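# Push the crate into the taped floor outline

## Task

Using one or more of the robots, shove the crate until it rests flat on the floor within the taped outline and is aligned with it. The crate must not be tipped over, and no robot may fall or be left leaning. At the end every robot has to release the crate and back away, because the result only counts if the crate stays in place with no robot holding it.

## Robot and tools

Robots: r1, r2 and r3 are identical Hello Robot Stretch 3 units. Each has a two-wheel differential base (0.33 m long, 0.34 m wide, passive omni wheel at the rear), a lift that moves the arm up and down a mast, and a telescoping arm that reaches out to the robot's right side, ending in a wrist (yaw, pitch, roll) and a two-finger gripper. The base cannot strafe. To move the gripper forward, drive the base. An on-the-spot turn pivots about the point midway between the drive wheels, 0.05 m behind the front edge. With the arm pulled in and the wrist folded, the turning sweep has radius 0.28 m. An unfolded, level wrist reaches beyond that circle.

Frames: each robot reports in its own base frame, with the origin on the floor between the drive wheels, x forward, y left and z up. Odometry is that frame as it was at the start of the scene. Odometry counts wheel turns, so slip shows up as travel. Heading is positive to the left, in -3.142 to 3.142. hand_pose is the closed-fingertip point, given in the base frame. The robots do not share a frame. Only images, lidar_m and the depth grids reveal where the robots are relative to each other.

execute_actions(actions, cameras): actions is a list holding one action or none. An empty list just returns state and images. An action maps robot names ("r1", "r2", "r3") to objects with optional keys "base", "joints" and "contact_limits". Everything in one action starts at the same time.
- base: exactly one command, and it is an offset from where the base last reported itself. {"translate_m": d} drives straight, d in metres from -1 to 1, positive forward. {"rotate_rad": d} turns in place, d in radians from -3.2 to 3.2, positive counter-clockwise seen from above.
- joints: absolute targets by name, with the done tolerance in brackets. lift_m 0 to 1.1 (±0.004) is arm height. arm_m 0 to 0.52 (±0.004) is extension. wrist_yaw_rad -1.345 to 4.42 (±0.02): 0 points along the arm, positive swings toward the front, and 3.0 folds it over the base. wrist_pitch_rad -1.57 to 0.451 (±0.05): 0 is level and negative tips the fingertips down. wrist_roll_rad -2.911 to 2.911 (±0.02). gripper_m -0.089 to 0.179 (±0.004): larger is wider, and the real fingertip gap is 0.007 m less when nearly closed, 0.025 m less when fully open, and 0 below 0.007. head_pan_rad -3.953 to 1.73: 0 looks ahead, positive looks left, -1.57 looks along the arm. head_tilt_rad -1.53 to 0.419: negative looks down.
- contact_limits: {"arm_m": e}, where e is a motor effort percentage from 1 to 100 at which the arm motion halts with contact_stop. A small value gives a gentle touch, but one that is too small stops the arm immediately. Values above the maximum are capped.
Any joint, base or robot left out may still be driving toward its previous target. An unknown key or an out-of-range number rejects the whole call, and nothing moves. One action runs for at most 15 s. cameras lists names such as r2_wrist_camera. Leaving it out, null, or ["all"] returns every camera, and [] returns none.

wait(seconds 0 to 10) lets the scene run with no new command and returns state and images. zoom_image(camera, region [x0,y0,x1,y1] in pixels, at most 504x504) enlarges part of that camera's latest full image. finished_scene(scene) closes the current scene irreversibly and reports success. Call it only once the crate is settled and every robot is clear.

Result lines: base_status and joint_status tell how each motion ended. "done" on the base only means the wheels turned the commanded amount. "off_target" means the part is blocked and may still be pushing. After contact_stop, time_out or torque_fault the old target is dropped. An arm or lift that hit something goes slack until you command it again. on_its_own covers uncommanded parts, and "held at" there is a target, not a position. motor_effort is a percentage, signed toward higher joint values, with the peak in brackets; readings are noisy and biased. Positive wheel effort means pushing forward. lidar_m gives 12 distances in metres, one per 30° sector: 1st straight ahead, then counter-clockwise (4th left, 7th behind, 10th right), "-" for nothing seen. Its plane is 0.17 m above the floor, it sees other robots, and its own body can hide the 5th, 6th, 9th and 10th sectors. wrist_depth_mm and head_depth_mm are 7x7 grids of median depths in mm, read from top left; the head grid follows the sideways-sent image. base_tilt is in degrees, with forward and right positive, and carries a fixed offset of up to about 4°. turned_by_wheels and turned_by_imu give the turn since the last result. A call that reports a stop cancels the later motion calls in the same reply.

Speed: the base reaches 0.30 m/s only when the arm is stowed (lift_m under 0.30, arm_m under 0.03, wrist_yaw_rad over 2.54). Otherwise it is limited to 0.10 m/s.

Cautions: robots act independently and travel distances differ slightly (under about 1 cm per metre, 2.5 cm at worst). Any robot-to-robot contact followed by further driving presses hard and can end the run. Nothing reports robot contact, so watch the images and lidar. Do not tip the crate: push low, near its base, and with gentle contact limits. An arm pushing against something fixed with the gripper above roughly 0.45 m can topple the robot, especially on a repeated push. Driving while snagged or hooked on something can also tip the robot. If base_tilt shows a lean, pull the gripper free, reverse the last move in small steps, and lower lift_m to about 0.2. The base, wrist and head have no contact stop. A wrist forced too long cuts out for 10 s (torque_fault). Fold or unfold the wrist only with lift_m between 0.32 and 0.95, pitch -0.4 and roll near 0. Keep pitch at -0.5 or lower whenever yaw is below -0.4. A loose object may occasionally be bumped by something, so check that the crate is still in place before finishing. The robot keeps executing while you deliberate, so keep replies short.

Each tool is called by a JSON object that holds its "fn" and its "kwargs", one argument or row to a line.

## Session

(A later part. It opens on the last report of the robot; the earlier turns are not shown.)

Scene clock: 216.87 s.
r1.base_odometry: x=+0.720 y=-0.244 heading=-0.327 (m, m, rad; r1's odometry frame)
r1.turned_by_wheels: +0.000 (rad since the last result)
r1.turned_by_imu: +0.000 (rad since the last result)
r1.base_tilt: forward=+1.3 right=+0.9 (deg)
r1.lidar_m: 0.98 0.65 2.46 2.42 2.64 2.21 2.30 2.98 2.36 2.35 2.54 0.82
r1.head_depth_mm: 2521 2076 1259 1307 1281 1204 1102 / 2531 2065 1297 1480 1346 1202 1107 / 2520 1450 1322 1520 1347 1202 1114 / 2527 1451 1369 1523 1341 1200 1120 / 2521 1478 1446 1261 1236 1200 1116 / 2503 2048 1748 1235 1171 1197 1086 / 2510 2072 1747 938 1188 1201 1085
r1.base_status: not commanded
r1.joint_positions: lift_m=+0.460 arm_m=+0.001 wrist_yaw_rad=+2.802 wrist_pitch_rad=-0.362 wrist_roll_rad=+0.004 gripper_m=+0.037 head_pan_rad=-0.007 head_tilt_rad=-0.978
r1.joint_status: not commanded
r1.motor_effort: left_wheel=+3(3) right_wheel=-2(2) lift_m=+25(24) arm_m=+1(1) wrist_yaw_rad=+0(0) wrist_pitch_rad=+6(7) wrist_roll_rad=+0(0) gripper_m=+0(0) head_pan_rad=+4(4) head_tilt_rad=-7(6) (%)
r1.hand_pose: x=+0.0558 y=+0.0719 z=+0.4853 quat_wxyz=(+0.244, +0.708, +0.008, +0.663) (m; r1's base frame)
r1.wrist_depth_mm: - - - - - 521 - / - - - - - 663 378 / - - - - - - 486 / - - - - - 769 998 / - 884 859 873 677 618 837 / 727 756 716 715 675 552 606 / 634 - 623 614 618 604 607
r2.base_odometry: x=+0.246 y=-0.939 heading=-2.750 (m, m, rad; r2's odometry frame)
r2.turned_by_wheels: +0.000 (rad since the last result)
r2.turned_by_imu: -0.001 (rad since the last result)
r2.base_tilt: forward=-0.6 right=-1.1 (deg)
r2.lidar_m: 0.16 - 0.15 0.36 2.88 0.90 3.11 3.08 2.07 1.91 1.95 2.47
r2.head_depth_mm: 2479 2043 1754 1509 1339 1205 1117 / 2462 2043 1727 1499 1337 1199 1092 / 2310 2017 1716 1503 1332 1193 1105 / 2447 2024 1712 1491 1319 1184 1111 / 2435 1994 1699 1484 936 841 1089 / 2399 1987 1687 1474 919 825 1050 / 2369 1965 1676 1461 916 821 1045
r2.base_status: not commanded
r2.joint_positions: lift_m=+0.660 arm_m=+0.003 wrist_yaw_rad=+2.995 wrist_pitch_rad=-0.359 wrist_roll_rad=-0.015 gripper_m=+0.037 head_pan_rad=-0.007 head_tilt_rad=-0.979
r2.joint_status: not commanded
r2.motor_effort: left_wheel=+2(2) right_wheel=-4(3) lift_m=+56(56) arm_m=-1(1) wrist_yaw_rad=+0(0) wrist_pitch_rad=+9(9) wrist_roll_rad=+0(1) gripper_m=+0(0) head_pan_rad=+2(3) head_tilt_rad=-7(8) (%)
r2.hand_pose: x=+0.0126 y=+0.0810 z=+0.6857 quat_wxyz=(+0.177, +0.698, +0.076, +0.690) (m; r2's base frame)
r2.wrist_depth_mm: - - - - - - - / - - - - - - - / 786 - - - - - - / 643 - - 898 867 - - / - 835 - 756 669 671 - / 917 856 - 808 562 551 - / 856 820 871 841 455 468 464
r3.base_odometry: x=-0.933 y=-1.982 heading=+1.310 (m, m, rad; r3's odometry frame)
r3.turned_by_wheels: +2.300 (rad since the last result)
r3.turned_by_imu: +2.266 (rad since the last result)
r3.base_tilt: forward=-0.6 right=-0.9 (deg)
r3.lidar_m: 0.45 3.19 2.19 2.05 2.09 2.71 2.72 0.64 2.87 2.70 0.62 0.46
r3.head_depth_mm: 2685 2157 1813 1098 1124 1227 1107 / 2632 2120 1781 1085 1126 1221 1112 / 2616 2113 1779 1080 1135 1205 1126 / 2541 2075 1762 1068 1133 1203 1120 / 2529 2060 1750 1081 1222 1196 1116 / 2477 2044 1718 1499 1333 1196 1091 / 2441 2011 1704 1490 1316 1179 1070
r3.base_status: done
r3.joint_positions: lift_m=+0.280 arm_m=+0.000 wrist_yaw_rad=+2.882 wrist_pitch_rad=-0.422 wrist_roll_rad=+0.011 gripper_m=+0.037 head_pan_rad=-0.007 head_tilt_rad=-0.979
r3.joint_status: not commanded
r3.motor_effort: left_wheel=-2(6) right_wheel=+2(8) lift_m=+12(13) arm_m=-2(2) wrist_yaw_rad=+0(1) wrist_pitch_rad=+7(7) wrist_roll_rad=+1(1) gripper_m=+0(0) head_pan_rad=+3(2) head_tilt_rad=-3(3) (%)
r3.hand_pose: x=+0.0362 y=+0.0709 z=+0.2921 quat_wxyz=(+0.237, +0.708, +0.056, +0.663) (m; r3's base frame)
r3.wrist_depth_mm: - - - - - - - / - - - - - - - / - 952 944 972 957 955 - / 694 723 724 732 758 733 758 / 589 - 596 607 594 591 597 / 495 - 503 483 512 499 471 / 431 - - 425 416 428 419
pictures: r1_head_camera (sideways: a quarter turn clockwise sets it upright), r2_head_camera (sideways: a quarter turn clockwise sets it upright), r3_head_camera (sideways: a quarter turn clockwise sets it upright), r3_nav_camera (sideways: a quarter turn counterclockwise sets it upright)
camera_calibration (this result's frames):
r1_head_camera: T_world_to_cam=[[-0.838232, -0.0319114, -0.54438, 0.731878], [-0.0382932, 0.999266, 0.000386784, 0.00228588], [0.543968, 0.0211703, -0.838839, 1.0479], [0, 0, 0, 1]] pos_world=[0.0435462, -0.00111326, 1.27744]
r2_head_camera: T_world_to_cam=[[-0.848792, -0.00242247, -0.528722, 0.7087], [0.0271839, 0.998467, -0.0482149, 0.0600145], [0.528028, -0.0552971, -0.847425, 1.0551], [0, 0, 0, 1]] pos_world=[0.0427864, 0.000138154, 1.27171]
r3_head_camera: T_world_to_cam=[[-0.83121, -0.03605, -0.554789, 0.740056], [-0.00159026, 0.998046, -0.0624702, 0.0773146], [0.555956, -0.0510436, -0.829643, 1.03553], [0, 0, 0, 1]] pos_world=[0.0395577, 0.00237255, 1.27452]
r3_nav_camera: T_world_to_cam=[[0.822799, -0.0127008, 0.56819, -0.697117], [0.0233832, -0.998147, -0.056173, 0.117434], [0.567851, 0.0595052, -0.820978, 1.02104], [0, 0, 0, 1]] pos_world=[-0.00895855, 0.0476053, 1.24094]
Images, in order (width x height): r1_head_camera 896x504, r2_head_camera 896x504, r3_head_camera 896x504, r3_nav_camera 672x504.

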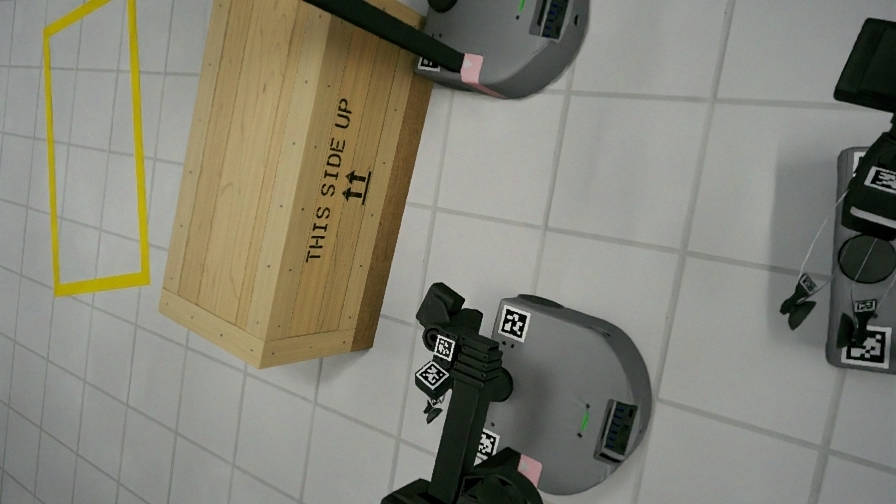

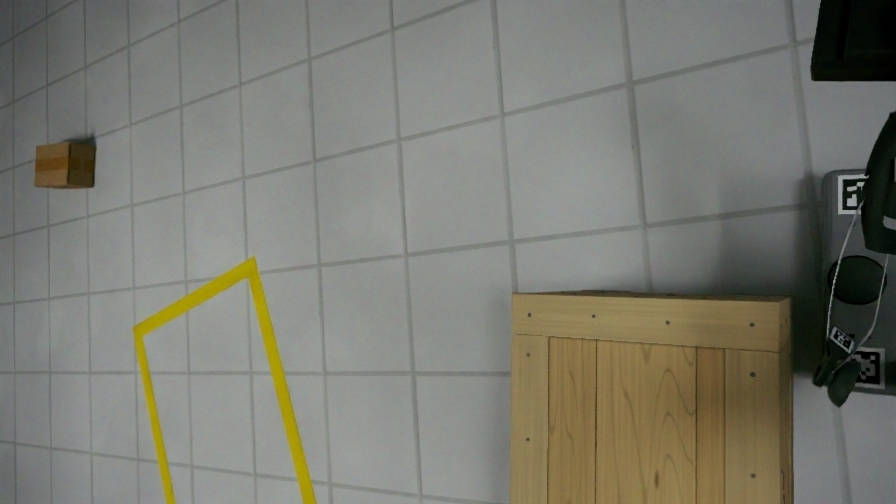

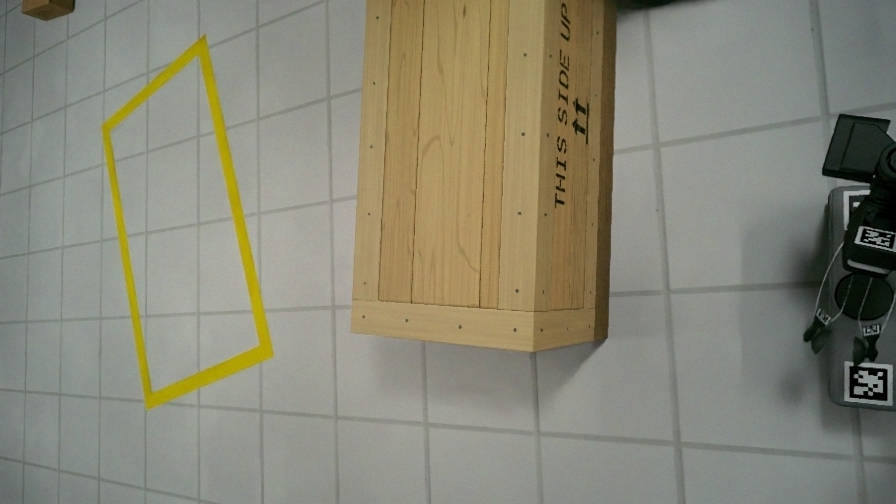

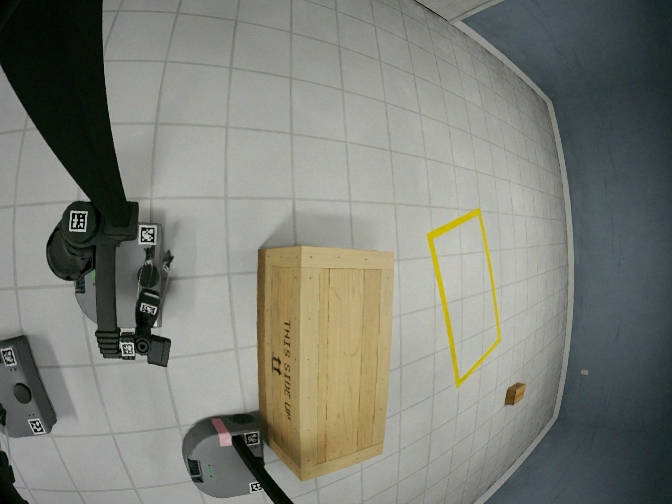

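{"fn": "execute_actions", "kwargs": {
  "actions": [
    {"r3":{"base":{"rotate_rad":0.09},"joints":{"lift_m":0.46}},"r1":{"base":{"rotate_rad":-0.23}}}
  ],
  "cameras": ["r1_head_camera"]
}}

{"fn": "execute_actions", "kwargs": {
  "actions": [
    {"r3":{"base":{"translate_m":0.38}}}
  ],
  "cameras": []
}}

{"fn": "execute_actions", "kwargs": {
  "actions": [
    {"r3":{"base":{"rotate_rad":-0.09}}}
  ],
  "cameras": ["r1_head_camera","r3_head_camera","r1_nav_camera"]
}}

Scene clock: 236.53 s.
r1.base_odometry: x=+0.720 y=-0.244 heading=-0.557 (m, m, rad; r1's odometry frame)
r1.turned_by_wheels: -0.230 (rad since the last result)
r1.turned_by_imu: -0.233 (rad since the last result)
r1.base_tilt: forward=+1.3 right=+0.9 (deg)
r1.lidar_m: 0.82 0.65 0.69 2.43 2.47 3.17 2.20 3.55 2.51 2.34 2.38 0.92
r1.head_depth_mm: 653 679 1753 1361 1350 1203 1108 / 2522 1386 1302 1331 1319 1200 1104 / 2528 1438 1313 1460 1336 1199 1108 / 2510 1444 1328 1520 1336 1198 1115 / 2516 1444 1332 1519 1336 1201 1117 / 2515 1444 1310 1491 1190 1179 1085 / 2512 2056 1353 748 1172 1149 1082
r1.base_status: done
r1.joint_positions: lift_m=+0.460 arm_m=+0.001 wrist_yaw_rad=+2.802 wrist_pitch_rad=-0.362 wrist_roll_rad=+0.004 gripper_m=+0.037 head_pan_rad=-0.007 head_tilt_rad=-0.978
r1.joint_status: not commanded
r1.motor_effort: left_wheel=+3(8) right_wheel=-3(7) lift_m=+25(25) arm_m=+1(1) wrist_yaw_rad=+1(0) wrist_pitch_rad=+6(6) wrist_roll_rad=+0(0) gripper_m=-1(1) head_pan_rad=+4(4) head_tilt_rad=-7(7) (%)
r1.hand_pose: x=+0.0558 y=+0.0719 z=+0.4853 quat_wxyz=(+0.244, +0.708, +0.008, +0.663) (m; r1's base frame)
r1.wrist_depth_mm: - - - - - 668 - / - - - - - - 846 / - - - - - - 855 / - - - - 772 - 886 / - 873 869 864 622 667 821 / 711 742 717 716 653 695 702 / 629 - 615 618 609 612 607
r2.base_odometry: x=+0.246 y=-0.939 heading=-2.750 (m, m, rad; r2's odometry frame)
r2.turned_by_wheels: +0.000 (rad since the last result)
r2.turned_by_imu: -0.002 (rad since the last result)
r2.base_tilt: forward=-0.7 right=-1.1 (deg)
r2.lidar_m: 0.16 - 0.15 0.36 2.88 0.90 3.11 3.08 2.06 1.92 1.94 2.47
r2.head_depth_mm: 2471 2058 1738 1513 1345 1198 1114 / 2473 2037 1747 1507 1334 1195 1093 / 2338 2019 1725 1490 1337 1191 1105 / 2417 2016 1707 1484 1318 1183 1102 / 2420 2001 1693 1479 941 837 1090 / 2393 1993 1686 1477 920 825 1051 / 2356 1963 1694 1463 917 822 1054
r2.base_status: not commanded
r2.joint_positions: lift_m=+0.660 arm_m=+0.003 wrist_yaw_rad=+2.995 wrist_pitch_rad=-0.359 wrist_roll_rad=-0.015 gripper_m=+0.037 head_pan_rad=-0.007 head_tilt_rad=-0.979
r2.joint_status: not commanded
r2.motor_effort: left_wheel=+2(2) right_wheel=-3(3) lift_m=+56(56) arm_m=-1(0) wrist_yaw_rad=+0(1) wrist_pitch_rad=+9(9) wrist_roll_rad=-1(0) gripper_m=+1(0) head_pan_rad=+2(3) head_tilt_rad=-8(8) (%)
r2.hand_pose: x=+0.0126 y=+0.0810 z=+0.6857 quat_wxyz=(+0.177, +0.698, +0.076, +0.690) (m; r2's base frame)
r2.wrist_depth_mm: 747 - - - - - - / 645 - - - - - - / 567 - - - - - - / - - - 900 822 - - / - 993 - 749 656 673 - / 907 844 - 847 564 550 - / 806 825 872 866 444 463 472
r3.base_odometry: x=-0.933 y=-1.982 heading=+1.400 (m, m, rad; r3's odometry frame)
r3.turned_by_wheels: +0.090 (rad since the last result)
r3.turned_by_imu: +0.088 (rad since the last result)
r3.base_tilt: forward=-0.7 right=-0.9 (deg)
r3.lidar_m: 0.44 2.86 2.12 2.05 2.13 2.94 2.73 0.64 2.80 2.70 0.58 0.45
r3.head_depth_mm: 2664 2155 1816 1097 1017 1227 1111 / 2631 2132 1791 1090 1052 1218 1129 / 2584 2105 1772 1076 1089 1212 1114 / 2543 2063 1760 1069 1120 1203 1118 / 2502 2067 1746 1474 1292 1194 1114 / 2485 2052 1725 1503 1325 1185 1089 / 2470 2022 1724 1479 1322 1179 1067
r3.base_status: done
r3.joint_positions: lift_m=+0.460 arm_m=+0.000 wrist_yaw_rad=+2.882 wrist_pitch_rad=-0.422 wrist_roll_rad=+0.011 gripper_m=+0.037 head_pan_rad=-0.007 head_tilt_rad=-0.979
r3.joint_status: all done
r3.motor_effort: left_wheel=-2(6) right_wheel=+2(5) lift_m=+23(25) arm_m=-2(2) wrist_yaw_rad=-1(0) wrist_pitch_rad=+7(7) wrist_roll_rad=+1(1) gripper_m=+0(1) head_pan_rad=+2(2) head_tilt_rad=-4(3) (%)
r3.hand_pose: x=+0.0362 y=+0.0709 z=+0.4714 quat_wxyz=(+0.237, +0.708, +0.056, +0.663) (m; r3's base frame)
r3.wrist_depth_mm: - - - - - - - / - - - - - - - / - - - - - - - / - - - - - - - / 868 - 846 849 845 862 852 / 714 - 731 707 729 702 699 / 614 583 598 604 585 615 595
pictures: r1_head_camera (sideways: a quarter turn clockwise sets it upright)
camera_calibration (this result's frames):
r1_head_camera: T_world_to_cam=[[-0.838232, -0.031913, -0.54438, 0.731878], [-0.0382951, 0.999266, 0.000386784, 0.00228589], [0.543968, 0.0211713, -0.838839, 1.0479], [0, 0, 0, 1]] pos_world=[0.0435462, -0.00111319, 1.27744]
Images, in order (width x height): r1_head_camera 896x504.

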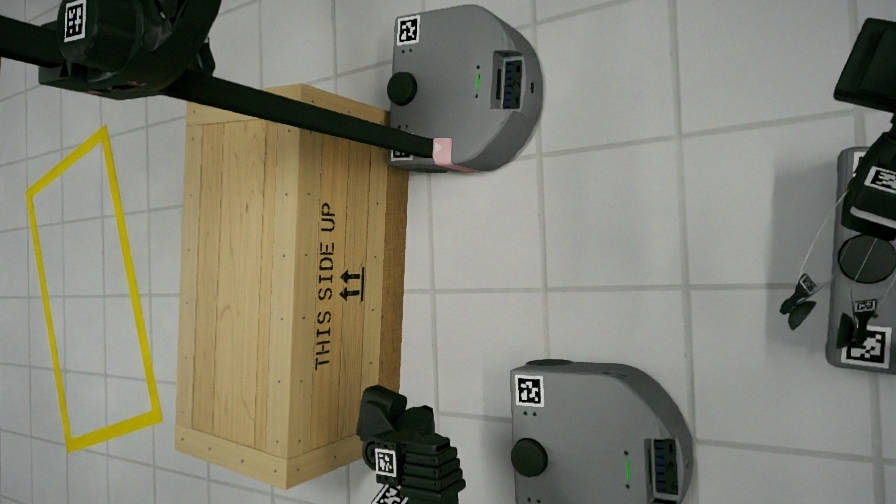

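Scene clock: 241.40 s.
r1.base_odometry: x=+0.720 y=-0.244 heading=-0.557 (m, m, rad; r1's odometry frame)
r1.turned_by_wheels: +0.000 (rad since the last result)
r1.turned_by_imu: -0.001 (rad since the last result)
r1.base_tilt: forward=+1.2 right=+0.7 (deg)
r1.lidar_m: 0.82 0.99 2.60 2.43 2.46 3.17 2.20 3.56 2.51 2.34 2.38 0.91
r1.head_depth_mm: 654 678 1758 1355 1349 1204 1104 / 2526 1381 1300 1330 1319 1200 1101 / 2518 1444 1316 1464 1340 1203 1106 / 2532 1447 1328 1517 1339 1203 1119 / 2519 1443 1334 1510 1337 1199 1120 / 2518 1377 1344 1356 1340 1200 1086 / 2489 2056 1401 1347 1339 1198 1085
r1.base_status: not commanded
r1.joint_positions: lift_m=+0.460 arm_m=+0.001 wrist_yaw_rad=+2.802 wrist_pitch_rad=-0.362 wrist_roll_rad=+0.004 gripper_m=+0.037 head_pan_rad=-0.007 head_tilt_rad=-0.978
r1.joint_status: not commanded
r1.motor_effort: left_wheel=+4(3) right_wheel=-4(3) lift_m=+25(25) arm_m=+1(1) wrist_yaw_rad=+1(0) wrist_pitch_rad=+6(6) wrist_roll_rad=+0(0) gripper_m=+0(0) head_pan_rad=+4(4) head_tilt_rad=-7(7) (%)
r1.hand_pose: x=+0.0558 y=+0.0719 z=+0.4853 quat_wxyz=(+0.244, +0.708, +0.008, +0.663) (m; r1's base frame)
r1.wrist_depth_mm: - - - - - - - / - - - - - - 850 / - - - - - 932 847 / - - - - - 811 808 / - 881 869 869 845 810 805 / 722 761 713 724 701 713 703 / 630 - 624 617 612 608 610
r2.base_odometry: x=+0.246 y=-0.939 heading=-2.750 (m, m, rad; r2's odometry frame)
r2.turned_by_wheels: +0.000 (rad since the last result)
r2.turned_by_imu: -0.001 (rad since the last result)
r2.base_tilt: forward=-0.7 right=-1.2 (deg)
r2.lidar_m: 0.16 - 0.15 0.36 2.87 0.90 3.11 3.06 2.07 1.92 1.95 2.48
r2.head_depth_mm: 2498 2073 1743 1522 1336 1200 1120 / 2483 2040 1731 1502 1339 1195 1089 / 2327 2016 1714 1484 1326 1192 1097 / 2438 2005 1715 1478 1319 1187 1107 / 2411 1985 1709 1492 939 843 1084 / 2371 1979 1696 1471 918 825 1050 / 2397 1970 1690 1464 918 822 1046
r2.base_status: not commanded
r2.joint_positions: lift_m=+0.660 arm_m=+0.003 wrist_yaw_rad=+2.995 wrist_pitch_rad=-0.359 wrist_roll_rad=-0.015 gripper_m=+0.037 head_pan_rad=-0.007 head_tilt_rad=-0.979
r2.joint_status: not commanded
r2.motor_effort: left_wheel=+2(2) right_wheel=-3(3) lift_m=+56(56) arm_m=-1(1) wrist_yaw_rad=+0(0) wrist_pitch_rad=+9(9) wrist_roll_rad=+0(0) gripper_m=+0(1) head_pan_rad=+2(2) head_tilt_rad=-8(8) (%)
r2.hand_pose: x=+0.0126 y=+0.0810 z=+0.6857 quat_wxyz=(+0.177, +0.698, +0.076, +0.690) (m; r2's base frame)
r2.wrist_depth_mm: - - 821 - - - - / - - 660 - - - - / - - - - - - - / - - - 882 822 - - / - - - 731 663 673 - / - - - 827 575 545 - / 928 895 860 845 452 467 468
r3.base_odometry: x=-0.868 y=-1.608 heading=+1.400 (m, m, rad; r3's odometry frame)
r3.turned_by_wheels: +0.000 (rad since the last result)
r3.turned_by_imu: +0.000 (rad since the last result)
r3.base_tilt: forward=-0.6 right=-0.9 (deg)
r3.lidar_m: - 2.88 2.12 2.05 2.14 2.94 1.01 0.98 0.65 0.19 0.15 -
r3.head_depth_mm: 2670 2164 1809 1565 963 861 811 / 2634 2140 1793 1556 958 856 796 / 2603 2104 1790 1540 952 851 800 / 2575 2070 1769 1522 943 842 786 / 2501 2073 1744 1514 1315 879 792 / 2482 2052 1724 1499 1330 1192 1091 / 2458 2028 1707 1489 1319 1186 1066
r3.base_status: done
r3.joint_positions: lift_m=+0.460 arm_m=+0.000 wrist_yaw_rad=+2.882 wrist_pitch_rad=-0.422 wrist_roll_rad=+0.011 gripper_m=+0.037 head_pan_rad=-0.007 head_tilt_rad=-0.979
r3.joint_status: not commanded
r3.motor_effort: left_wheel=-2(2) right_wheel=+2(5) lift_m=+23(23) arm_m=-2(2) wrist_yaw_rad=-1(1) wrist_pitch_rad=+7(7) wrist_roll_rad=+1(1) gripper_m=+0(0) head_pan_rad=+2(2) head_tilt_rad=-3(3) (%)
r3.hand_pose: x=+0.0362 y=+0.0709 z=+0.4714 quat_wxyz=(+0.237, +0.708, +0.056, +0.663) (m; r3's base frame)
r3.wrist_depth_mm: - - - - - - - / - - - - - - - / - - - - - - - / - - - - - - - / 841 - 864 851 848 832 857 / 685 - 703 716 740 695 712 / 605 586 603 600 219 217 219
pictures: none
No camera images: the call's "cameras" was empty. Leave "cameras" out to get every camera's image.

Scene clock: 242.53 s.
r1.base_odometry: x=+0.720 y=-0.244 heading=-0.557 (m, m, rad; r1's odometry frame)
r1.turned_by_wheels: +0.000 (rad since the last result)
r1.turned_by_imu: +0.000 (rad since the last result)
r1.base_tilt: forward=+1.3 right=+0.9 (deg)
r1.lidar_m: 0.82 0.99 2.60 2.43 2.46 3.15 2.20 3.53 2.51 2.34 2.38 0.92
r1.head_depth_mm: 654 680 1755 1356 1343 1206 1105 / 2527 1381 1300 1326 1321 1204 1104 / 2523 1447 1318 1463 1339 1202 1109 / 2490 1450 1325 1522 1346 1194 1119 / 2514 1440 1341 1519 1340 1202 1113 / 2502 1444 1351 1372 1338 1198 1084 / 2513 2056 1403 1349 1339 1199 1087
r1.base_status: not commanded
r1.joint_positions: lift_m=+0.460 arm_m=+0.001 wrist_yaw_rad=+2.802 wrist_pitch_rad=-0.362 wrist_roll_rad=+0.004 gripper_m=+0.037 head_pan_rad=-0.007 head_tilt_rad=-0.978
r1.joint_status: not commanded
r1.motor_effort: left_wheel=+3(4) right_wheel=-3(3) lift_m=+25(25) arm_m=+1(1) wrist_yaw_rad=+0(0) wrist_pitch_rad=+6(6) wrist_roll_rad=+0(0) gripper_m=+0(0) head_pan_rad=+4(4) head_tilt_rad=-7(6) (%)
r1.hand_pose: x=+0.0558 y=+0.0719 z=+0.4853 quat_wxyz=(+0.244, +0.708, +0.008, +0.663) (m; r1's base frame)
r1.wrist_depth_mm: - - - - - - - / - - - - - - 845 / - - - - - 957 832 / - - - - - 810 803 / - 864 871 862 844 797 807 / 717 753 707 715 701 712 701 / 623 - 628 613 613 609 604
r2.base_odometry: x=+0.246 y=-0.939 heading=-2.750 (m, m, rad; r2's odometry frame)
r2.turned_by_wheels: +0.000 (rad since the last result)
r2.turned_by_imu: +0.000 (rad since the last result)
r2.base_tilt: forward=-0.7 right=-1.2 (deg)
r2.lidar_m: 0.16 - 0.15 0.36 2.88 0.90 3.10 3.08 2.06 1.92 1.95 2.47
r2.head_depth_mm: 2499 2059 1729 1523 1339 1198 1121 / 2467 2022 1724 1522 1334 1200 1093 / 2315 2021 1716 1494 1319 1183 1096 / 2448 2011 1716 1501 1322 1181 1102 / 2406 1983 1713 1478 938 839 1085 / 2386 1968 1679 1477 919 827 1056 / 2371 1950 1678 1466 914 821 1051
r2.base_status: not commanded
r2.joint_positions: lift_m=+0.660 arm_m=+0.003 wrist_yaw_rad=+2.995 wrist_pitch_rad=-0.359 wrist_roll_rad=-0.015 gripper_m=+0.037 head_pan_rad=-0.007 head_tilt_rad=-0.979
r2.joint_status: not commanded
r2.motor_effort: left_wheel=+2(2) right_wheel=-3(3) lift_m=+56(56) arm_m=+0(1) wrist_yaw_rad=+1(0) wrist_pitch_rad=+9(9) wrist_roll_rad=+0(0) gripper_m=+0(1) head_pan_rad=+3(2) head_tilt_rad=-8(8) (%)
r2.hand_pose: x=+0.0126 y=+0.0810 z=+0.6857 quat_wxyz=(+0.177, +0.698, +0.076, +0.690) (m; r2's base frame)
r2.wrist_depth_mm: - - 846 - - - - / - - 654 - - - - / - - - - - - - / - - - 892 838 - - / - - - 727 658 652 - / - - - 820 564 552 - / 920 905 852 845 460 470 469
r3.base_odometry: x=-0.868 y=-1.608 heading=+1.310 (m, m, rad; r3's odometry frame)
r3.turned_by_wheels: -0.090 (rad since the last result)
r3.turned_by_imu: -0.089 (rad since the last result)
r3.base_tilt: forward=-0.6 right=-0.8 (deg)
r3.lidar_m: - - 2.17 2.05 2.08 2.71 3.10 0.98 2.87 0.26 0.15 -
r3.head_depth_mm: 2651 2146 1812 1564 964 861 1062 / 2615 2128 1796 1555 958 856 807 / 2605 2106 1779 1546 954 851 873 / 2546 2102 1761 1532 944 846 795 / 2510 2051 1738 1513 972 849 792 / 2489 2050 1729 1508 1323 1187 1089 / 2451 2020 1719 1488 1320 1184 1068
r3.base_status: done
r3.joint_positions: lift_m=+0.460 arm_m=+0.000 wrist_yaw_rad=+2.882 wrist_pitch_rad=-0.422 wrist_roll_rad=+0.011 gripper_m=+0.037 head_pan_rad=-0.007 head_tilt_rad=-0.979
r3.joint_status: not commanded
r3.motor_effort: left_wheel=+2(2) right_wheel=-1(3) lift_m=+23(23) arm_m=-2(2) wrist_yaw_rad=+0(1) wrist_pitch_rad=+7(7) wrist_roll_rad=+1(1) gripper_m=+0(0) head_pan_rad=+3(2) head_tilt_rad=-4(4) (%)
r3.hand_pose: x=+0.0362 y=+0.0709 z=+0.4714 quat_wxyz=(+0.237, +0.708, +0.056, +0.663) (m; r3's base frame)
r3.wrist_depth_mm: - - - - - - - / - - - - - - - / - - - - - - - / - - - - - - - / 839 - 848 848 825 839 856 / 704 - 712 719 735 705 253 / 598 579 600 611 212 219 218
pictures: r1_head_camera (sideways: a quarter turn clockwise sets it upright), r1_nav_camera (sideways: a quarter turn counterclockwise sets it upright), r3_head_camera (sideways: a quarter turn clockwise sets it upright)
camera_calibration (this result's frames):
r1_head_camera: T_world_to_cam=[[-0.838232, -0.0319128, -0.54438, 0.731878], [-0.0382949, 0.999266, 0.000386787, 0.00228589], [0.543968, 0.0211712, -0.838839, 1.0479], [0, 0, 0, 1]] pos_world=[0.0435462, -0.0011132, 1.27744]
r1_nav_camera: T_world_to_cam=[[0.822824, 0.0293327, 0.567539, -0.706395], [-0.00449377, -0.9983, 0.0581113, -0.0207109], [0.568279, -0.0503657, -0.821293, 1.02259], [0, 0, 0, 1]] pos_world=[0.0000312279, 0.0515481, 1.24195]
r3_head_camera: T_world_to_cam=[[-0.83121, -0.0360509, -0.554789, 0.740057], [-0.00159128, 0.998046, -0.0624702, 0.0773146], [0.555957, -0.051043, -0.829643, 1.03553], [0, 0, 0, 1]] pos_world=[0.0395577, 0.00237259, 1.27452]
Images, in order (width x height): r1_head_camera 896x504, r1_nav_camera 672x504, r3_head_camera 896x504.

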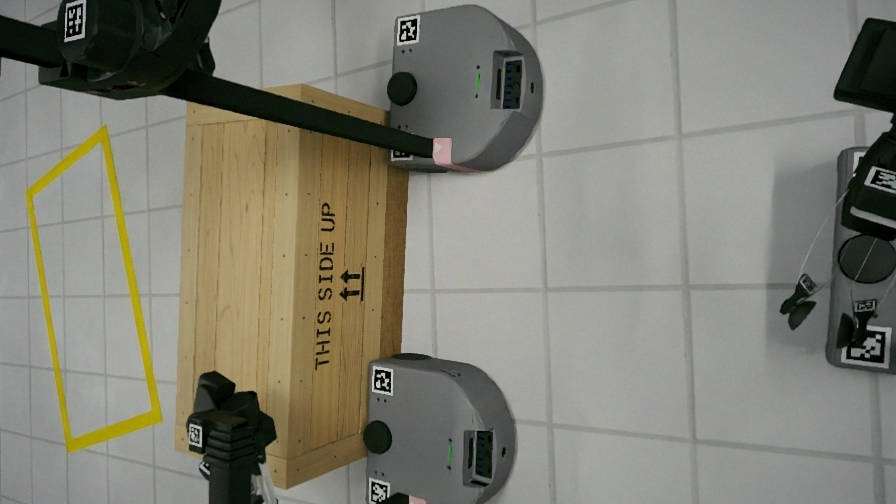

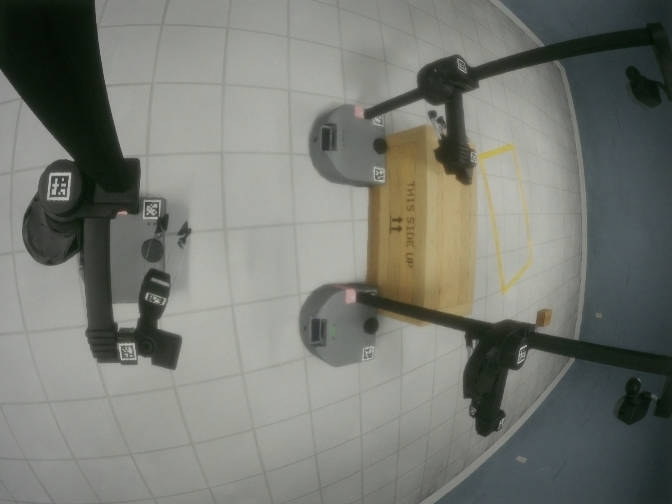

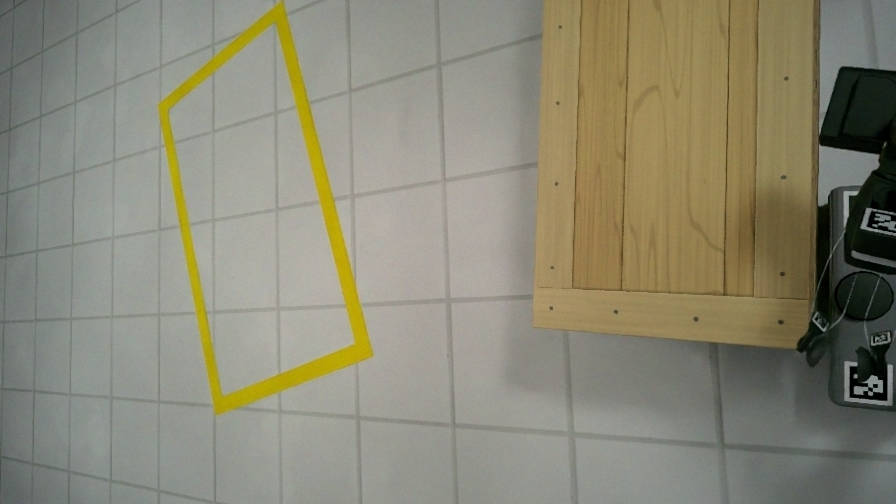

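{"fn": "execute_actions", "kwargs": {
  "actions": [
    {"r1":{"base":{"rotate_rad":0.16}}}
  ],
  "cameras": []
}}

{"fn": "execute_actions", "kwargs": {
  "actions": [
    {"r1":{"base":{"translate_m":0.36}}}
  ],
  "cameras": []
}}

{"fn": "execute_actions", "kwargs": {
  "actions": [
    {"r1":{"base":{"rotate_rad":-0.16}}}
  ],
  "cameras": ["r1_head_camera","r1_nav_camera"]
}}

Scene clock: 259.87 s.
r1.base_odometry: x=+0.720 y=-0.244 heading=-0.397 (m, m, rad; r1's odometry frame)
r1.turned_by_wheels: +0.160 (rad since the last result)
r1.turned_by_imu: +0.161 (rad since the last result)
r1.base_tilt: forward=+1.2 right=+0.9 (deg)
r1.lidar_m: 0.98 0.99 2.49 2.43 2.57 2.21 2.21 3.15 2.40 2.34 2.48 0.82
r1.head_depth_mm: 2498 2066 1261 1332 1283 1205 1105 / 2542 2066 1308 1442 1326 1206 1103 / 2517 1450 1317 1513 1344 1199 1113 / 2510 1448 1357 1518 1346 1204 1111 / 2529 1101 1395 1413 1337 1201 1118 / 2511 1178 1437 1376 1343 1204 1081 / 2506 956 1679 1485 1337 1197 1085
r1.base_status: done
r1.joint_positions: lift_m=+0.460 arm_m=+0.001 wrist_yaw_rad=+2.802 wrist_pitch_rad=-0.362 wrist_roll_rad=+0.004 gripper_m=+0.037 head_pan_rad=-0.007 head_tilt_rad=-0.978
r1.joint_status: not commanded
r1.motor_effort: left_wheel=-2(8) right_wheel=+2(5) lift_m=+25(24) arm_m=+1(1) wrist_yaw_rad=+1(2) wrist_pitch_rad=+6(6) wrist_roll_rad=+0(0) gripper_m=+0(1) head_pan_rad=+4(4) head_tilt_rad=-7(7) (%)
r1.hand_pose: x=+0.0558 y=+0.0719 z=+0.4853 quat_wxyz=(+0.244, +0.708, +0.008, +0.663) (m; r1's base frame)
r1.wrist_depth_mm: - - - - - - - / - - - - - - - / - - - - - - - / - - - - - 877 752 / - 889 850 860 837 814 688 / 723 756 715 720 679 711 702 / 629 - 615 616 613 619 603
r2.base_odometry: x=+0.246 y=-0.939 heading=-2.750 (m, m, rad; r2's odometry frame)
r2.turned_by_wheels: +0.000 (rad since the last result)
r2.turned_by_imu: -0.001 (rad since the last result)
r2.base_tilt: forward=-0.6 right=-1.1 (deg)
r2.lidar_m: 0.16 - 0.15 0.36 2.88 0.90 3.11 3.07 2.06 1.92 1.95 2.47
r2.head_depth_mm: 2497 2036 1754 1516 1341 1207 1122 / 2494 2036 1736 1510 1337 1191 1088 / 2350 2041 1723 1493 1321 1186 1108 / 2430 2005 1704 1491 1324 1187 1107 / 2400 1988 1704 1483 939 841 1086 / 2396 1992 1695 1467 920 824 1053 / 2361 1971 1684 1464 914 821 1047
r2.base_status: not commanded
r2.joint_positions: lift_m=+0.660 arm_m=+0.003 wrist_yaw_rad=+2.995 wrist_pitch_rad=-0.359 wrist_roll_rad=-0.015 gripper_m=+0.037 head_pan_rad=-0.007 head_tilt_rad=-0.979
r2.joint_status: not commanded
r2.motor_effort: left_wheel=+2(2) right_wheel=-3(3) lift_m=+56(55) arm_m=-1(1) wrist_yaw_rad=+1(0) wrist_pitch_rad=+9(9) wrist_roll_rad=+0(0) gripper_m=-1(0) head_pan_rad=+4(3) head_tilt_rad=-8(8) (%)
r2.hand_pose: x=+0.0126 y=+0.0810 z=+0.6857 quat_wxyz=(+0.177, +0.698, +0.076, +0.690) (m; r2's base frame)
r2.wrist_depth_mm: - - 850 - - - - / - - 654 - - - - / - - - - - - - / - - - 893 833 - - / - - - 757 673 654 - / - - - 809 567 548 - / 910 919 859 852 458 467 469
r3.base_odometry: x=-0.868 y=-1.608 heading=+1.310 (m, m, rad; r3's odometry frame)
r3.turned_by_wheels: +0.000 (rad since the last result)
r3.turned_by_imu: -0.001 (rad since the last result)
r3.base_tilt: forward=-0.6 right=-0.9 (deg)
r3.lidar_m: - - 2.19 2.05 2.09 2.71 3.09 0.98 2.88 0.26 0.15 -
r3.head_depth_mm: 2657 2156 1811 1571 963 861 1061 / 2637 2146 1789 1550 958 856 809 / 2580 2108 1776 1531 950 850 874 / 2550 2086 1767 1524 943 845 797 / 2501 2060 1750 1511 972 854 792 / 2470 2051 1726 1500 1326 1189 1095 / 2462 2009 1711 1488 1313 1180 1072
r3.base_status: not commanded
r3.joint_positions: lift_m=+0.460 arm_m=+0.000 wrist_yaw_rad=+2.882 wrist_pitch_rad=-0.422 wrist_roll_rad=+0.011 gripper_m=+0.037 head_pan_rad=-0.007 head_tilt_rad=-0.979
r3.joint_status: not commanded
r3.motor_effort: left_wheel=+1(2) right_wheel=-1(1) lift_m=+23(24) arm_m=-2(2) wrist_yaw_rad=+0(1) wrist_pitch_rad=+7(7) wrist_roll_rad=+1(1) gripper_m=+1(0) head_pan_rad=+3(3) head_tilt_rad=-3(3) (%)
r3.hand_pose: x=+0.0362 y=+0.0709 z=+0.4714 quat_wxyz=(+0.237, +0.708, +0.056, +0.663) (m; r3's base frame)
r3.wrist_depth_mm: - - - - - - - / - - - - - - - / - - - - - - - / - - - - - - - / 821 - 867 856 839 856 876 / 696 - 714 680 741 711 254 / 592 597 603 609 213 218 219
pictures: none
No camera images: the call's "cameras" was empty. Leave "cameras" out to get every camera's image.

Scene clock: 264.53 s.
r1.base_odometry: x=+1.052 y=-0.383 heading=-0.397 (m, m, rad; r1's odometry frame)
r1.turned_by_wheels: +0.000 (rad since the last result)
r1.turned_by_imu: +0.000 (rad since the last result)
r1.base_tilt: forward=+1.2 right=+0.8 (deg)
r1.lidar_m: 0.62 0.65 2.45 2.41 2.55 2.58 2.55 3.17 2.42 2.36 0.63 0.51
r1.head_depth_mm: 2530 2073 1226 1092 1119 1086 1106 / 2543 2066 1228 1110 1286 1166 1103 / 2505 2068 1223 1112 1319 1205 1112 / 2507 2064 1223 1127 1344 1199 1116 / 2527 2062 1226 1167 1280 1199 1117 / 2522 2061 1252 1227 1182 1201 1085 / 2500 2056 1743 1269 1188 1197 1085
r1.base_status: done
r1.joint_positions: lift_m=+0.460 arm_m=+0.001 wrist_yaw_rad=+2.802 wrist_pitch_rad=-0.362 wrist_roll_rad=+0.004 gripper_m=+0.037 head_pan_rad=-0.007 head_tilt_rad=-0.978
r1.joint_status: not commanded
r1.motor_effort: left_wheel=-3(4) right_wheel=+1(6) lift_m=+25(25) arm_m=+1(1) wrist_yaw_rad=+1(1) wrist_pitch_rad=+6(6) wrist_roll_rad=+0(0) gripper_m=+0(1) head_pan_rad=+4(4) head_tilt_rad=-7(6) (%)
r1.hand_pose: x=+0.0558 y=+0.0719 z=+0.4853 quat_wxyz=(+0.244, +0.708, +0.008, +0.663) (m; r1's base frame)
r1.wrist_depth_mm: - - - - - - 578 / - - - - - - - / - - - - - - 580 / - - - - 799 742 590 / - 877 882 851 662 619 584 / 722 744 698 697 672 562 594 / 634 - 624 616 610 604 595
r2.base_odometry: x=+0.246 y=-0.939 heading=-2.750 (m, m, rad; r2's odometry frame)
r2.turned_by_wheels: +0.000 (rad since the last result)
r2.turned_by_imu: -0.001 (rad since the last result)
r2.base_tilt: forward=-0.7 right=-1.3 (deg)
r2.lidar_m: 0.16 - 0.15 0.36 2.87 0.62 3.10 3.07 2.07 1.92 1.95 2.48
r2.head_depth_mm: 2475 2064 1746 1507 1346 1197 1119 / 2453 2049 1728 1511 1333 1199 1093 / 2351 2015 1726 1505 1325 1193 1100 / 2419 2002 1718 1483 1321 1187 1099 / 2390 1984 1707 1478 936 840 1082 / 2393 1958 1695 1469 923 826 1047 / 2379 1969 1681 1469 914 822 1048
r2.base_status: not commanded
r2.joint_positions: lift_m=+0.660 arm_m=+0.003 wrist_yaw_rad=+2.995 wrist_pitch_rad=-0.359 wrist_roll_rad=-0.015 gripper_m=+0.037 head_pan_rad=-0.007 head_tilt_rad=-0.979
r2.joint_status: not commanded
r2.motor_effort: left_wheel=+2(2) right_wheel=-3(3) lift_m=+56(56) arm_m=-1(1) wrist_yaw_rad=+1(0) wrist_pitch_rad=+9(9) wrist_roll_rad=+0(0) gripper_m=+0(0) head_pan_rad=+3(3) head_tilt_rad=-8(8) (%)
r2.hand_pose: x=+0.0126 y=+0.0810 z=+0.6857 quat_wxyz=(+0.177, +0.698, +0.076, +0.690) (m; r2's base frame)
r2.wrist_depth_mm: - - 845 - - - - / - - 653 - - - - / - - - - - - - / - - - 876 832 - - / - - - 735 658 659 - / - - - 815 574 543 - / 932 901 890 850 455 472 464
r3.base_odometry: x=-0.868 y=-1.608 heading=+1.310 (m, m, rad; r3's odometry frame)
r3.turned_by_wheels: +0.000 (rad since the last result)
r3.turned_by_imu: -0.001 (rad since the last result)
r3.base_tilt: forward=-0.7 right=-0.9 (deg)
r3.lidar_m: - - 2.19 2.05 2.08 2.70 3.09 0.65 2.88 0.26 0.15 -
r3.head_depth_mm: 2678 2159 1816 1568 963 861 1061 / 2623 2135 1792 1552 957 856 808 / 2589 2109 1784 1535 948 849 875 / 2570 2081 1769 1525 944 843 795 / 2513 2048 1744 1512 972 850 790 / 2486 2028 1731 1503 1332 1189 1092 / 2462 2029 1702 1482 1313 1180 1070
r3.base_status: not commanded
r3.joint_positions: lift_m=+0.460 arm_m=+0.000 wrist_yaw_rad=+2.882 wrist_pitch_rad=-0.422 wrist_roll_rad=+0.011 gripper_m=+0.037 head_pan_rad=-0.007 head_tilt_rad=-0.979
r3.joint_status: not commanded
r3.motor_effort: left_wheel=+2(1) right_wheel=-1(1) lift_m=+23(23) arm_m=-2(2) wrist_yaw_rad=+0(0) wrist_pitch_rad=+7(7) wrist_roll_rad=+1(1) gripper_m=+0(1) head_pan_rad=+3(3) head_tilt_rad=-3(3) (%)
r3.hand_pose: x=+0.0362 y=+0.0709 z=+0.4714 quat_wxyz=(+0.237, +0.708, +0.056, +0.663) (m; r3's base frame)
r3.wrist_depth_mm: - - - - - - - / - - - - - - - / - - - - - - - / - - - - - - - / 834 - 842 852 846 862 876 / 705 - 718 696 743 730 256 / 614 594 605 616 214 219 217
pictures: none
No camera images: the call's "cameras" was empty. Leave "cameras" out to get every camera's image.

Scene clock: 265.70 s.
r1.base_odometry: x=+1.052 y=-0.383 heading=-0.557 (m, m, rad; r1's odometry frame)
r1.turned_by_wheels: -0.160 (rad since the last result)
r1.turned_by_imu: -0.162 (rad since the last result)
r1.base_tilt: forward=+1.2 right=+1.0 (deg)
r1.lidar_m: 0.62 0.65 0.70 2.41 2.44 3.13 2.55 3.76 2.53 2.36 2.40 0.51
r1.head_depth_mm: 2535 2073 1715 831 1177 1119 1104 / 2503 2069 1228 1115 1156 1173 1103 / 2513 2077 1231 1130 1327 1207 1115 / 2508 2052 1230 1131 1336 1203 1120 / 2495 2068 1225 1127 1339 1197 1117 / 2510 2067 1224 1116 1190 1182 1082 / 2530 2065 1253 789 1174 1163 1084
r1.base_status: done
r1.joint_positions: lift_m=+0.460 arm_m=+0.001 wrist_yaw_rad=+2.802 wrist_pitch_rad=-0.362 wrist_roll_rad=+0.004 gripper_m=+0.037 head_pan_rad=-0.007 head_tilt_rad=-0.978
r1.joint_status: not commanded
r1.motor_effort: left_wheel=+3(8) right_wheel=-3(7) lift_m=+25(25) arm_m=+1(1) wrist_yaw_rad=+1(0) wrist_pitch_rad=+6(6) wrist_roll_rad=+0(0) gripper_m=+0(0) head_pan_rad=+4(4) head_tilt_rad=-7(7) (%)
r1.hand_pose: x=+0.0558 y=+0.0719 z=+0.4853 quat_wxyz=(+0.244, +0.708, +0.008, +0.663) (m; r1's base frame)
r1.wrist_depth_mm: - - - - - - - / - - - - - - 691 / - - - - - 699 546 / - - - - 769 699 559 / - 857 868 859 627 635 574 / 724 753 721 721 663 681 595 / 628 - 619 615 620 608 587
r2.base_odometry: x=+0.246 y=-0.939 heading=-2.750 (m, m, rad; r2's odometry frame)
r2.turned_by_wheels: +0.000 (rad since the last result)
r2.turned_by_imu: +0.000 (rad since the last result)
r2.base_tilt: forward=-0.7 right=-1.1 (deg)
r2.lidar_m: 0.16 - 0.15 0.36 2.87 0.62 3.10 3.09 2.06 1.92 1.94 2.47
r2.head_depth_mm: 2499 2062 1739 1512 1334 1196 1114 / 2459 2032 1735 1515 1332 1193 1090 / 2357 2029 1718 1498 1326 1186 1099 / 2439 2007 1708 1485 1320 1188 1103 / 2416 2004 1701 1475 936 840 1087 / 2391 1981 1687 1472 920 827 1048 / 2354 1963 1674 1467 908 824 1047
r2.base_status: not commanded
r2.joint_positions: lift_m=+0.660 arm_m=+0.003 wrist_yaw_rad=+2.995 wrist_pitch_rad=-0.359 wrist_roll_rad=-0.015 gripper_m=+0.037 head_pan_rad=-0.007 head_tilt_rad=-0.979
r2.joint_status: not commanded
r2.motor_effort: left_wheel=+2(2) right_wheel=-3(3) lift_m=+56(56) arm_m=-1(1) wrist_yaw_rad=+1(1) wrist_pitch_rad=+9(9) wrist_roll_rad=+0(0) gripper_m=+0(0) head_pan_rad=+2(3) head_tilt_rad=-8(8) (%)
r2.hand_pose: x=+0.0126 y=+0.0810 z=+0.6857 quat_wxyz=(+0.177, +0.698, +0.076, +0.690) (m; r2's base frame)
r2.wrist_depth_mm: - - 835 - - - - / - - 655 - - - - / - - - - - - - / - - - 899 835 - - / - - - 750 666 661 - / - - - 795 564 537 - / 905 905 858 839 459 473 464
r3.base_odometry: x=-0.868 y=-1.608 heading=+1.310 (m, m, rad; r3's odometry frame)
r3.turned_by_wheels: +0.000 (rad since the last result)
r3.turned_by_imu: +0.000 (rad since the last result)
r3.base_tilt: forward=-0.7 right=-0.7 (deg)
r3.lidar_m: - - 2.18 2.05 2.08 2.70 3.09 0.65 2.88 0.25 0.15 -
r3.head_depth_mm: 2661 2154 1811 1561 965 863 1063 / 2616 2134 1785 1552 959 855 806 / 2596 2115 1775 1532 950 850 876 / 2563 2084 1756 1524 946 844 797 / 2519 2063 1746 1505 970 853 791 / 2473 2031 1722 1496 1333 1185 1091 / 2451 2012 1705 1496 1314 1183 1068
r3.base_status: not commanded
r3.joint_positions: lift_m=+0.460 arm_m=+0.000 wrist_yaw_rad=+2.882 wrist_pitch_rad=-0.422 wrist_roll_rad=+0.011 gripper_m=+0.037 head_pan_rad=-0.007 head_tilt_rad=-0.979
r3.joint_status: not commanded
r3.motor_effort: left_wheel=+1(2) right_wheel=-1(1) lift_m=+23(23) arm_m=-2(2) wrist_yaw_rad=+0(0) wrist_pitch_rad=+7(7) wrist_roll_rad=+1(1) gripper_m=+0(0) head_pan_rad=+3(2) head_tilt_rad=-3(3) (%)
r3.hand_pose: x=+0.0362 y=+0.0709 z=+0.4714 quat_wxyz=(+0.237, +0.708, +0.056, +0.663) (m; r3's base frame)
r3.wrist_depth_mm: - - - - - - - / - - - - - - - / - - - - - - - / - - - - - - - / 844 - 859 878 857 861 861 / 686 - 714 720 736 743 256 / 598 596 607 605 211 218 218
pictures: r1_head_camera (sideways: a quarter turn clockwise sets it upright), r1_nav_camera (sideways: a quarter turn counterclockwise sets it upright)
camera_calibration (this result's frames):
r1_head_camera: T_world_to_cam=[[-0.838231, -0.0319205, -0.54438, 0.731878], [-0.0383041, 0.999266, 0.000386784, 0.00228595], [0.543968, 0.0211762, -0.838839, 1.0479], [0, 0, 0, 1]] pos_world=[0.0435462, -0.00111286, 1.27744]
r1_nav_camera: T_world_to_cam=[[0.822824, 0.0293403, 0.567539, -0.706395], [-0.00448459, -0.9983, 0.0581113, -0.0207109], [0.568279, -0.0503605, -0.821293, 1.02259], [0, 0, 0, 1]] pos_world=[0.0000307576, 0.0515481, 1.24195]
Images, in order (width x height): r1_head_camera 896x504, r1_nav_camera 672x504.

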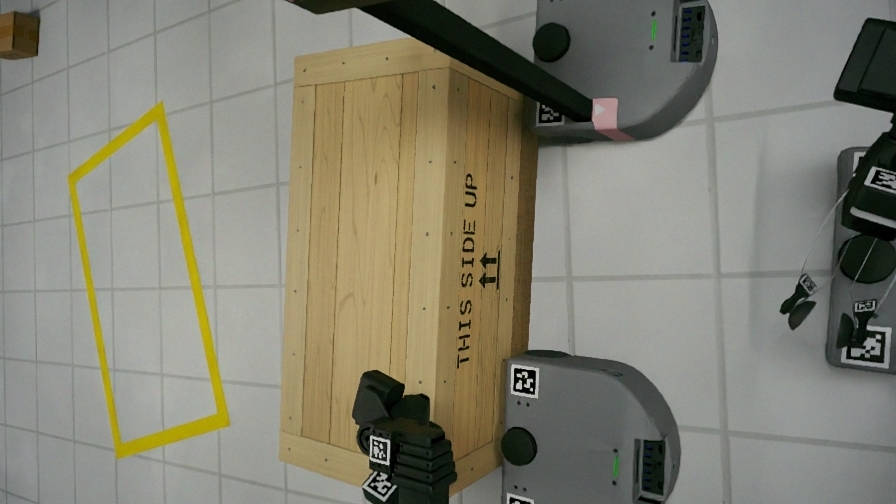

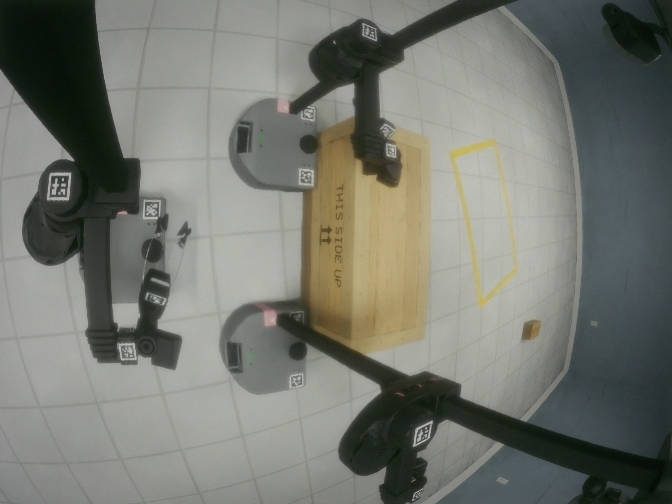

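{"fn": "execute_actions", "kwargs": {
  "actions": [
    {"r1":{"base":{"translate_m":0.545}}}
  ],
  "cameras": ["r1_head_camera","r2_head_camera","r3_head_camera","r1_nav_camera"]
}}

Scene clock: 286.40 s.
r1.base_odometry: x=+1.515 y=-0.671 heading=-0.557 (m, m, rad; r1's odometry frame)
r1.turned_by_wheels: +0.000 (rad since the last result)
r1.turned_by_imu: +0.001 (rad since the last result)
r1.base_tilt: forward=+1.2 right=+0.9 (deg)
r1.lidar_m: - - 0.15 0.31 2.50 3.22 3.08 3.66 0.24 0.25 0.15 -
r1.head_depth_mm: 2451 2075 1755 1527 942 847 794 / 2530 2063 1753 1524 943 845 872 / 2508 2062 1753 1516 942 844 862 / 2513 2061 1742 1518 941 843 794 / 2517 2064 1746 1512 942 842 794 / 2499 2052 1736 1520 937 842 953 / 2509 2061 1740 1509 941 842 911
r1.base_status: done
r1.joint_positions: lift_m=+0.460 arm_m=+0.001 wrist_yaw_rad=+2.802 wrist_pitch_rad=-0.362 wrist_roll_rad=+0.004 gripper_m=+0.037 head_pan_rad=-0.007 head_tilt_rad=-0.978
r1.joint_status: not commanded
r1.motor_effort: left_wheel=+2(9) right_wheel=-2(2) lift_m=+24(25) arm_m=+1(1) wrist_yaw_rad=+0(0) wrist_pitch_rad=+6(6) wrist_roll_rad=+0(0) gripper_m=-1(1) head_pan_rad=+4(4) head_tilt_rad=-6(7) (%)
r1.hand_pose: x=+0.0558 y=+0.0719 z=+0.4853 quat_wxyz=(+0.244, +0.708, +0.008, +0.663) (m; r1's base frame)
r1.wrist_depth_mm: - 226 - - - - - / - 526 - - - - - / - - - 509 502 526 - / - - - 383 382 377 374 / - 642 630 322 310 306 304 / 740 545 524 322 250 259 255 / 615 - 472 375 221 221 221
r2.base_odometry: x=+0.246 y=-0.939 heading=-2.750 (m, m, rad; r2's odometry frame)
r2.turned_by_wheels: +0.000 (rad since the last result)
r2.turned_by_imu: -0.003 (rad since the last result)
r2.base_tilt: forward=-0.7 right=-1.2 (deg)
r2.lidar_m: 0.16 - 0.15 0.35 2.88 3.65 3.10 3.07 2.07 1.92 1.95 2.46
r2.head_depth_mm: 2515 2057 1734 1518 1343 1202 1115 / 2492 2046 1745 1511 1327 1192 1093 / 2341 2001 1720 1493 1329 1189 1097 / 2429 2004 1702 1489 1317 1184 1106 / 2405 2007 1706 1477 942 839 1089 / 2390 2010 1691 1480 921 823 1015 / 2390 1961 1688 1465 915 823 898
r2.base_status: not commanded
r2.joint_positions: lift_m=+0.660 arm_m=+0.003 wrist_yaw_rad=+2.995 wrist_pitch_rad=-0.359 wrist_roll_rad=-0.015 gripper_m=+0.037 head_pan_rad=-0.007 head_tilt_rad=-0.979
r2.joint_status: not commanded
r2.motor_effort: left_wheel=+2(2) right_wheel=-3(3) lift_m=+56(56) arm_m=-1(0) wrist_yaw_rad=+0(0) wrist_pitch_rad=+9(9) wrist_roll_rad=-1(0) gripper_m=-1(0) head_pan_rad=+3(3) head_tilt_rad=-8(8) (%)
r2.hand_pose: x=+0.0126 y=+0.0810 z=+0.6857 quat_wxyz=(+0.177, +0.698, +0.076, +0.690) (m; r2's base frame)
r2.wrist_depth_mm: - - 794 - - - - / - - 505 - - - - / - - 507 - - - - / - - 288 766 863 - - / - - 652 295 658 644 - / - - - 604 574 546 - / 889 898 682 680 459 472 469
r3.base_odometry: x=-0.868 y=-1.608 heading=+1.310 (m, m, rad; r3's odometry frame)
r3.turned_by_wheels: +0.000 (rad since the last result)
r3.turned_by_imu: -0.001 (rad since the last result)
r3.base_tilt: forward=-0.6 right=-0.8 (deg)
r3.lidar_m: - - 2.17 2.05 2.09 2.71 3.06 4.19 0.26 0.26 0.15 -
r3.head_depth_mm: 2649 2166 1815 1559 966 860 918 / 2585 2125 1788 1555 954 856 806 / 2590 2111 1786 1537 950 853 874 / 2544 2091 1757 1523 943 847 797 / 2524 2076 1748 1510 973 851 792 / 2494 2046 1731 1499 1328 1191 1093 / 2420 2030 1717 1489 1318 1175 1071
r3.base_status: not commanded
r3.joint_positions: lift_m=+0.460 arm_m=+0.000 wrist_yaw_rad=+2.882 wrist_pitch_rad=-0.422 wrist_roll_rad=+0.011 gripper_m=+0.037 head_pan_rad=-0.007 head_tilt_rad=-0.979
r3.joint_status: not commanded
r3.motor_effort: left_wheel=+2(1) right_wheel=-1(1) lift_m=+23(23) arm_m=-2(2) wrist_yaw_rad=-1(1) wrist_pitch_rad=+7(7) wrist_roll_rad=+1(1) gripper_m=+0(0) head_pan_rad=+2(3) head_tilt_rad=-3(3) (%)
r3.hand_pose: x=+0.0362 y=+0.0709 z=+0.4714 quat_wxyz=(+0.237, +0.708, +0.056, +0.663) (m; r3's base frame)
r3.wrist_depth_mm: - - - - - - - / - - - - - - - / - - - - - - - / - - - - - - - / 821 - 875 871 831 853 837 / 707 - 714 714 724 722 255 / 601 591 598 612 214 218 218
pictures: r1_head_camera (sideways: a quarter turn clockwise sets it upright), r1_nav_camera (sideways: a quarter turn counterclockwise sets it upright), r2_head_camera (sideways: a quarter turn clockwise sets it upright), r3_head_camera (sideways: a quarter turn clockwise sets it upright)
camera_calibration (this result's frames):
r1_head_camera: T_world_to_cam=[[-0.838231, -0.0319205, -0.54438, 0.731878], [-0.038304, 0.999266, 0.00038679, 0.00228594], [0.543968, 0.0211761, -0.838839, 1.0479], [0, 0, 0, 1]] pos_world=[0.0435462, -0.00111286, 1.27744]
r1_nav_camera: T_world_to_cam=[[0.822824, 0.0293402, 0.567539, -0.706395], [-0.00448468, -0.9983, 0.0581113, -0.0207109], [0.568279, -0.0503606, -0.821293, 1.02259], [0, 0, 0, 1]] pos_world=[0.0000307555, 0.0515481, 1.24195]
r2_head_camera: T_world_to_cam=[[-0.848792, -0.00242257, -0.528722, 0.7087], [0.0271838, 0.998467, -0.0482149, 0.0600145], [0.528028, -0.0552971, -0.847425, 1.0551], [0, 0, 0, 1]] pos_world=[0.0427864, 0.000138158, 1.27171]
r3_head_camera: T_world_to_cam=[[-0.83121, -0.036051, -0.554789, 0.740057], [-0.00159147, 0.998046, -0.0624702, 0.0773146], [0.555956, -0.0510429, -0.829643, 1.03553], [0, 0, 0, 1]] pos_world=[0.0395577, 0.0023726, 1.27452]
Images, in order (width x height): r1_head_camera 896x504, r1_nav_camera 672x504, r2_head_camera 896x504, r3_head_camera 896x504.

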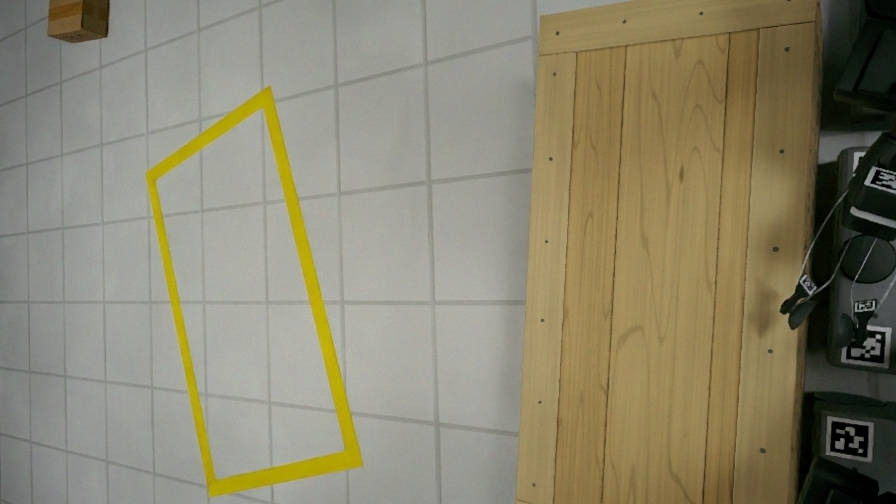

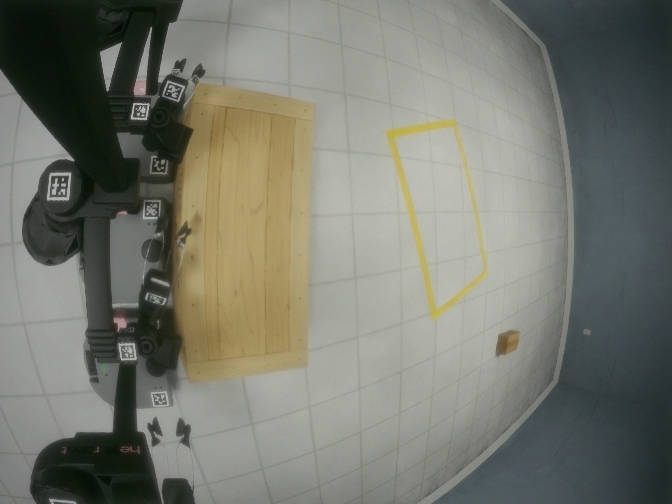

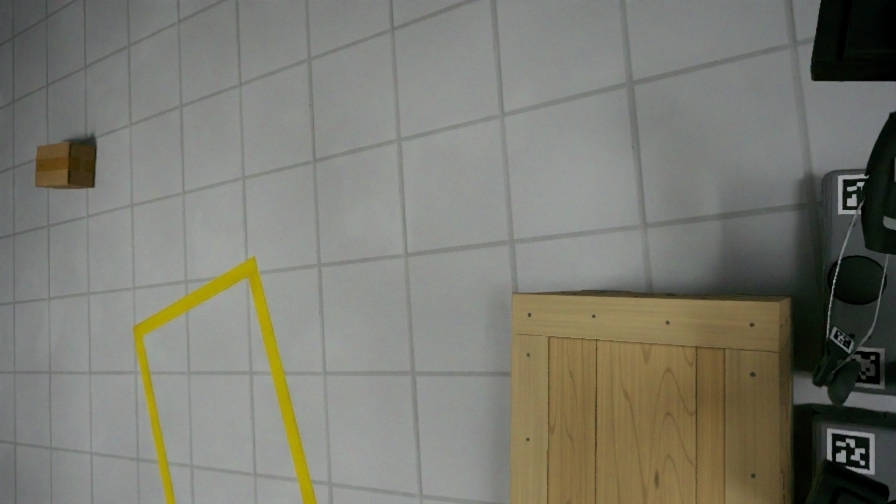

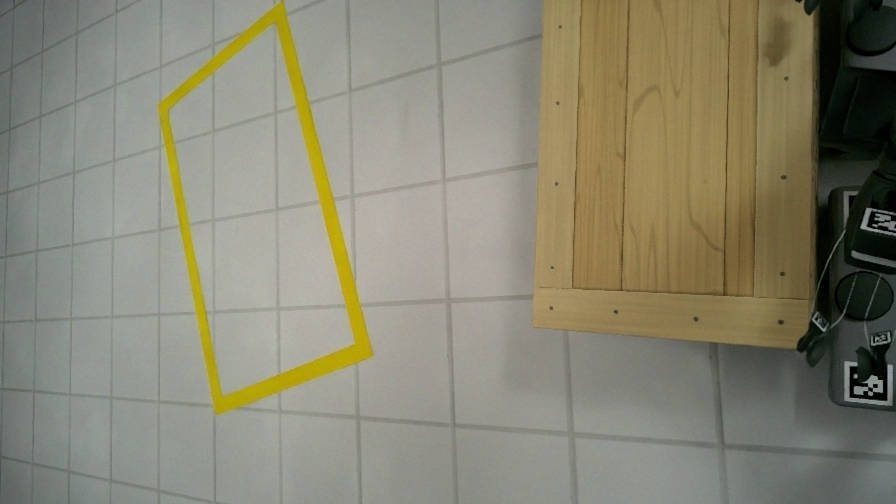

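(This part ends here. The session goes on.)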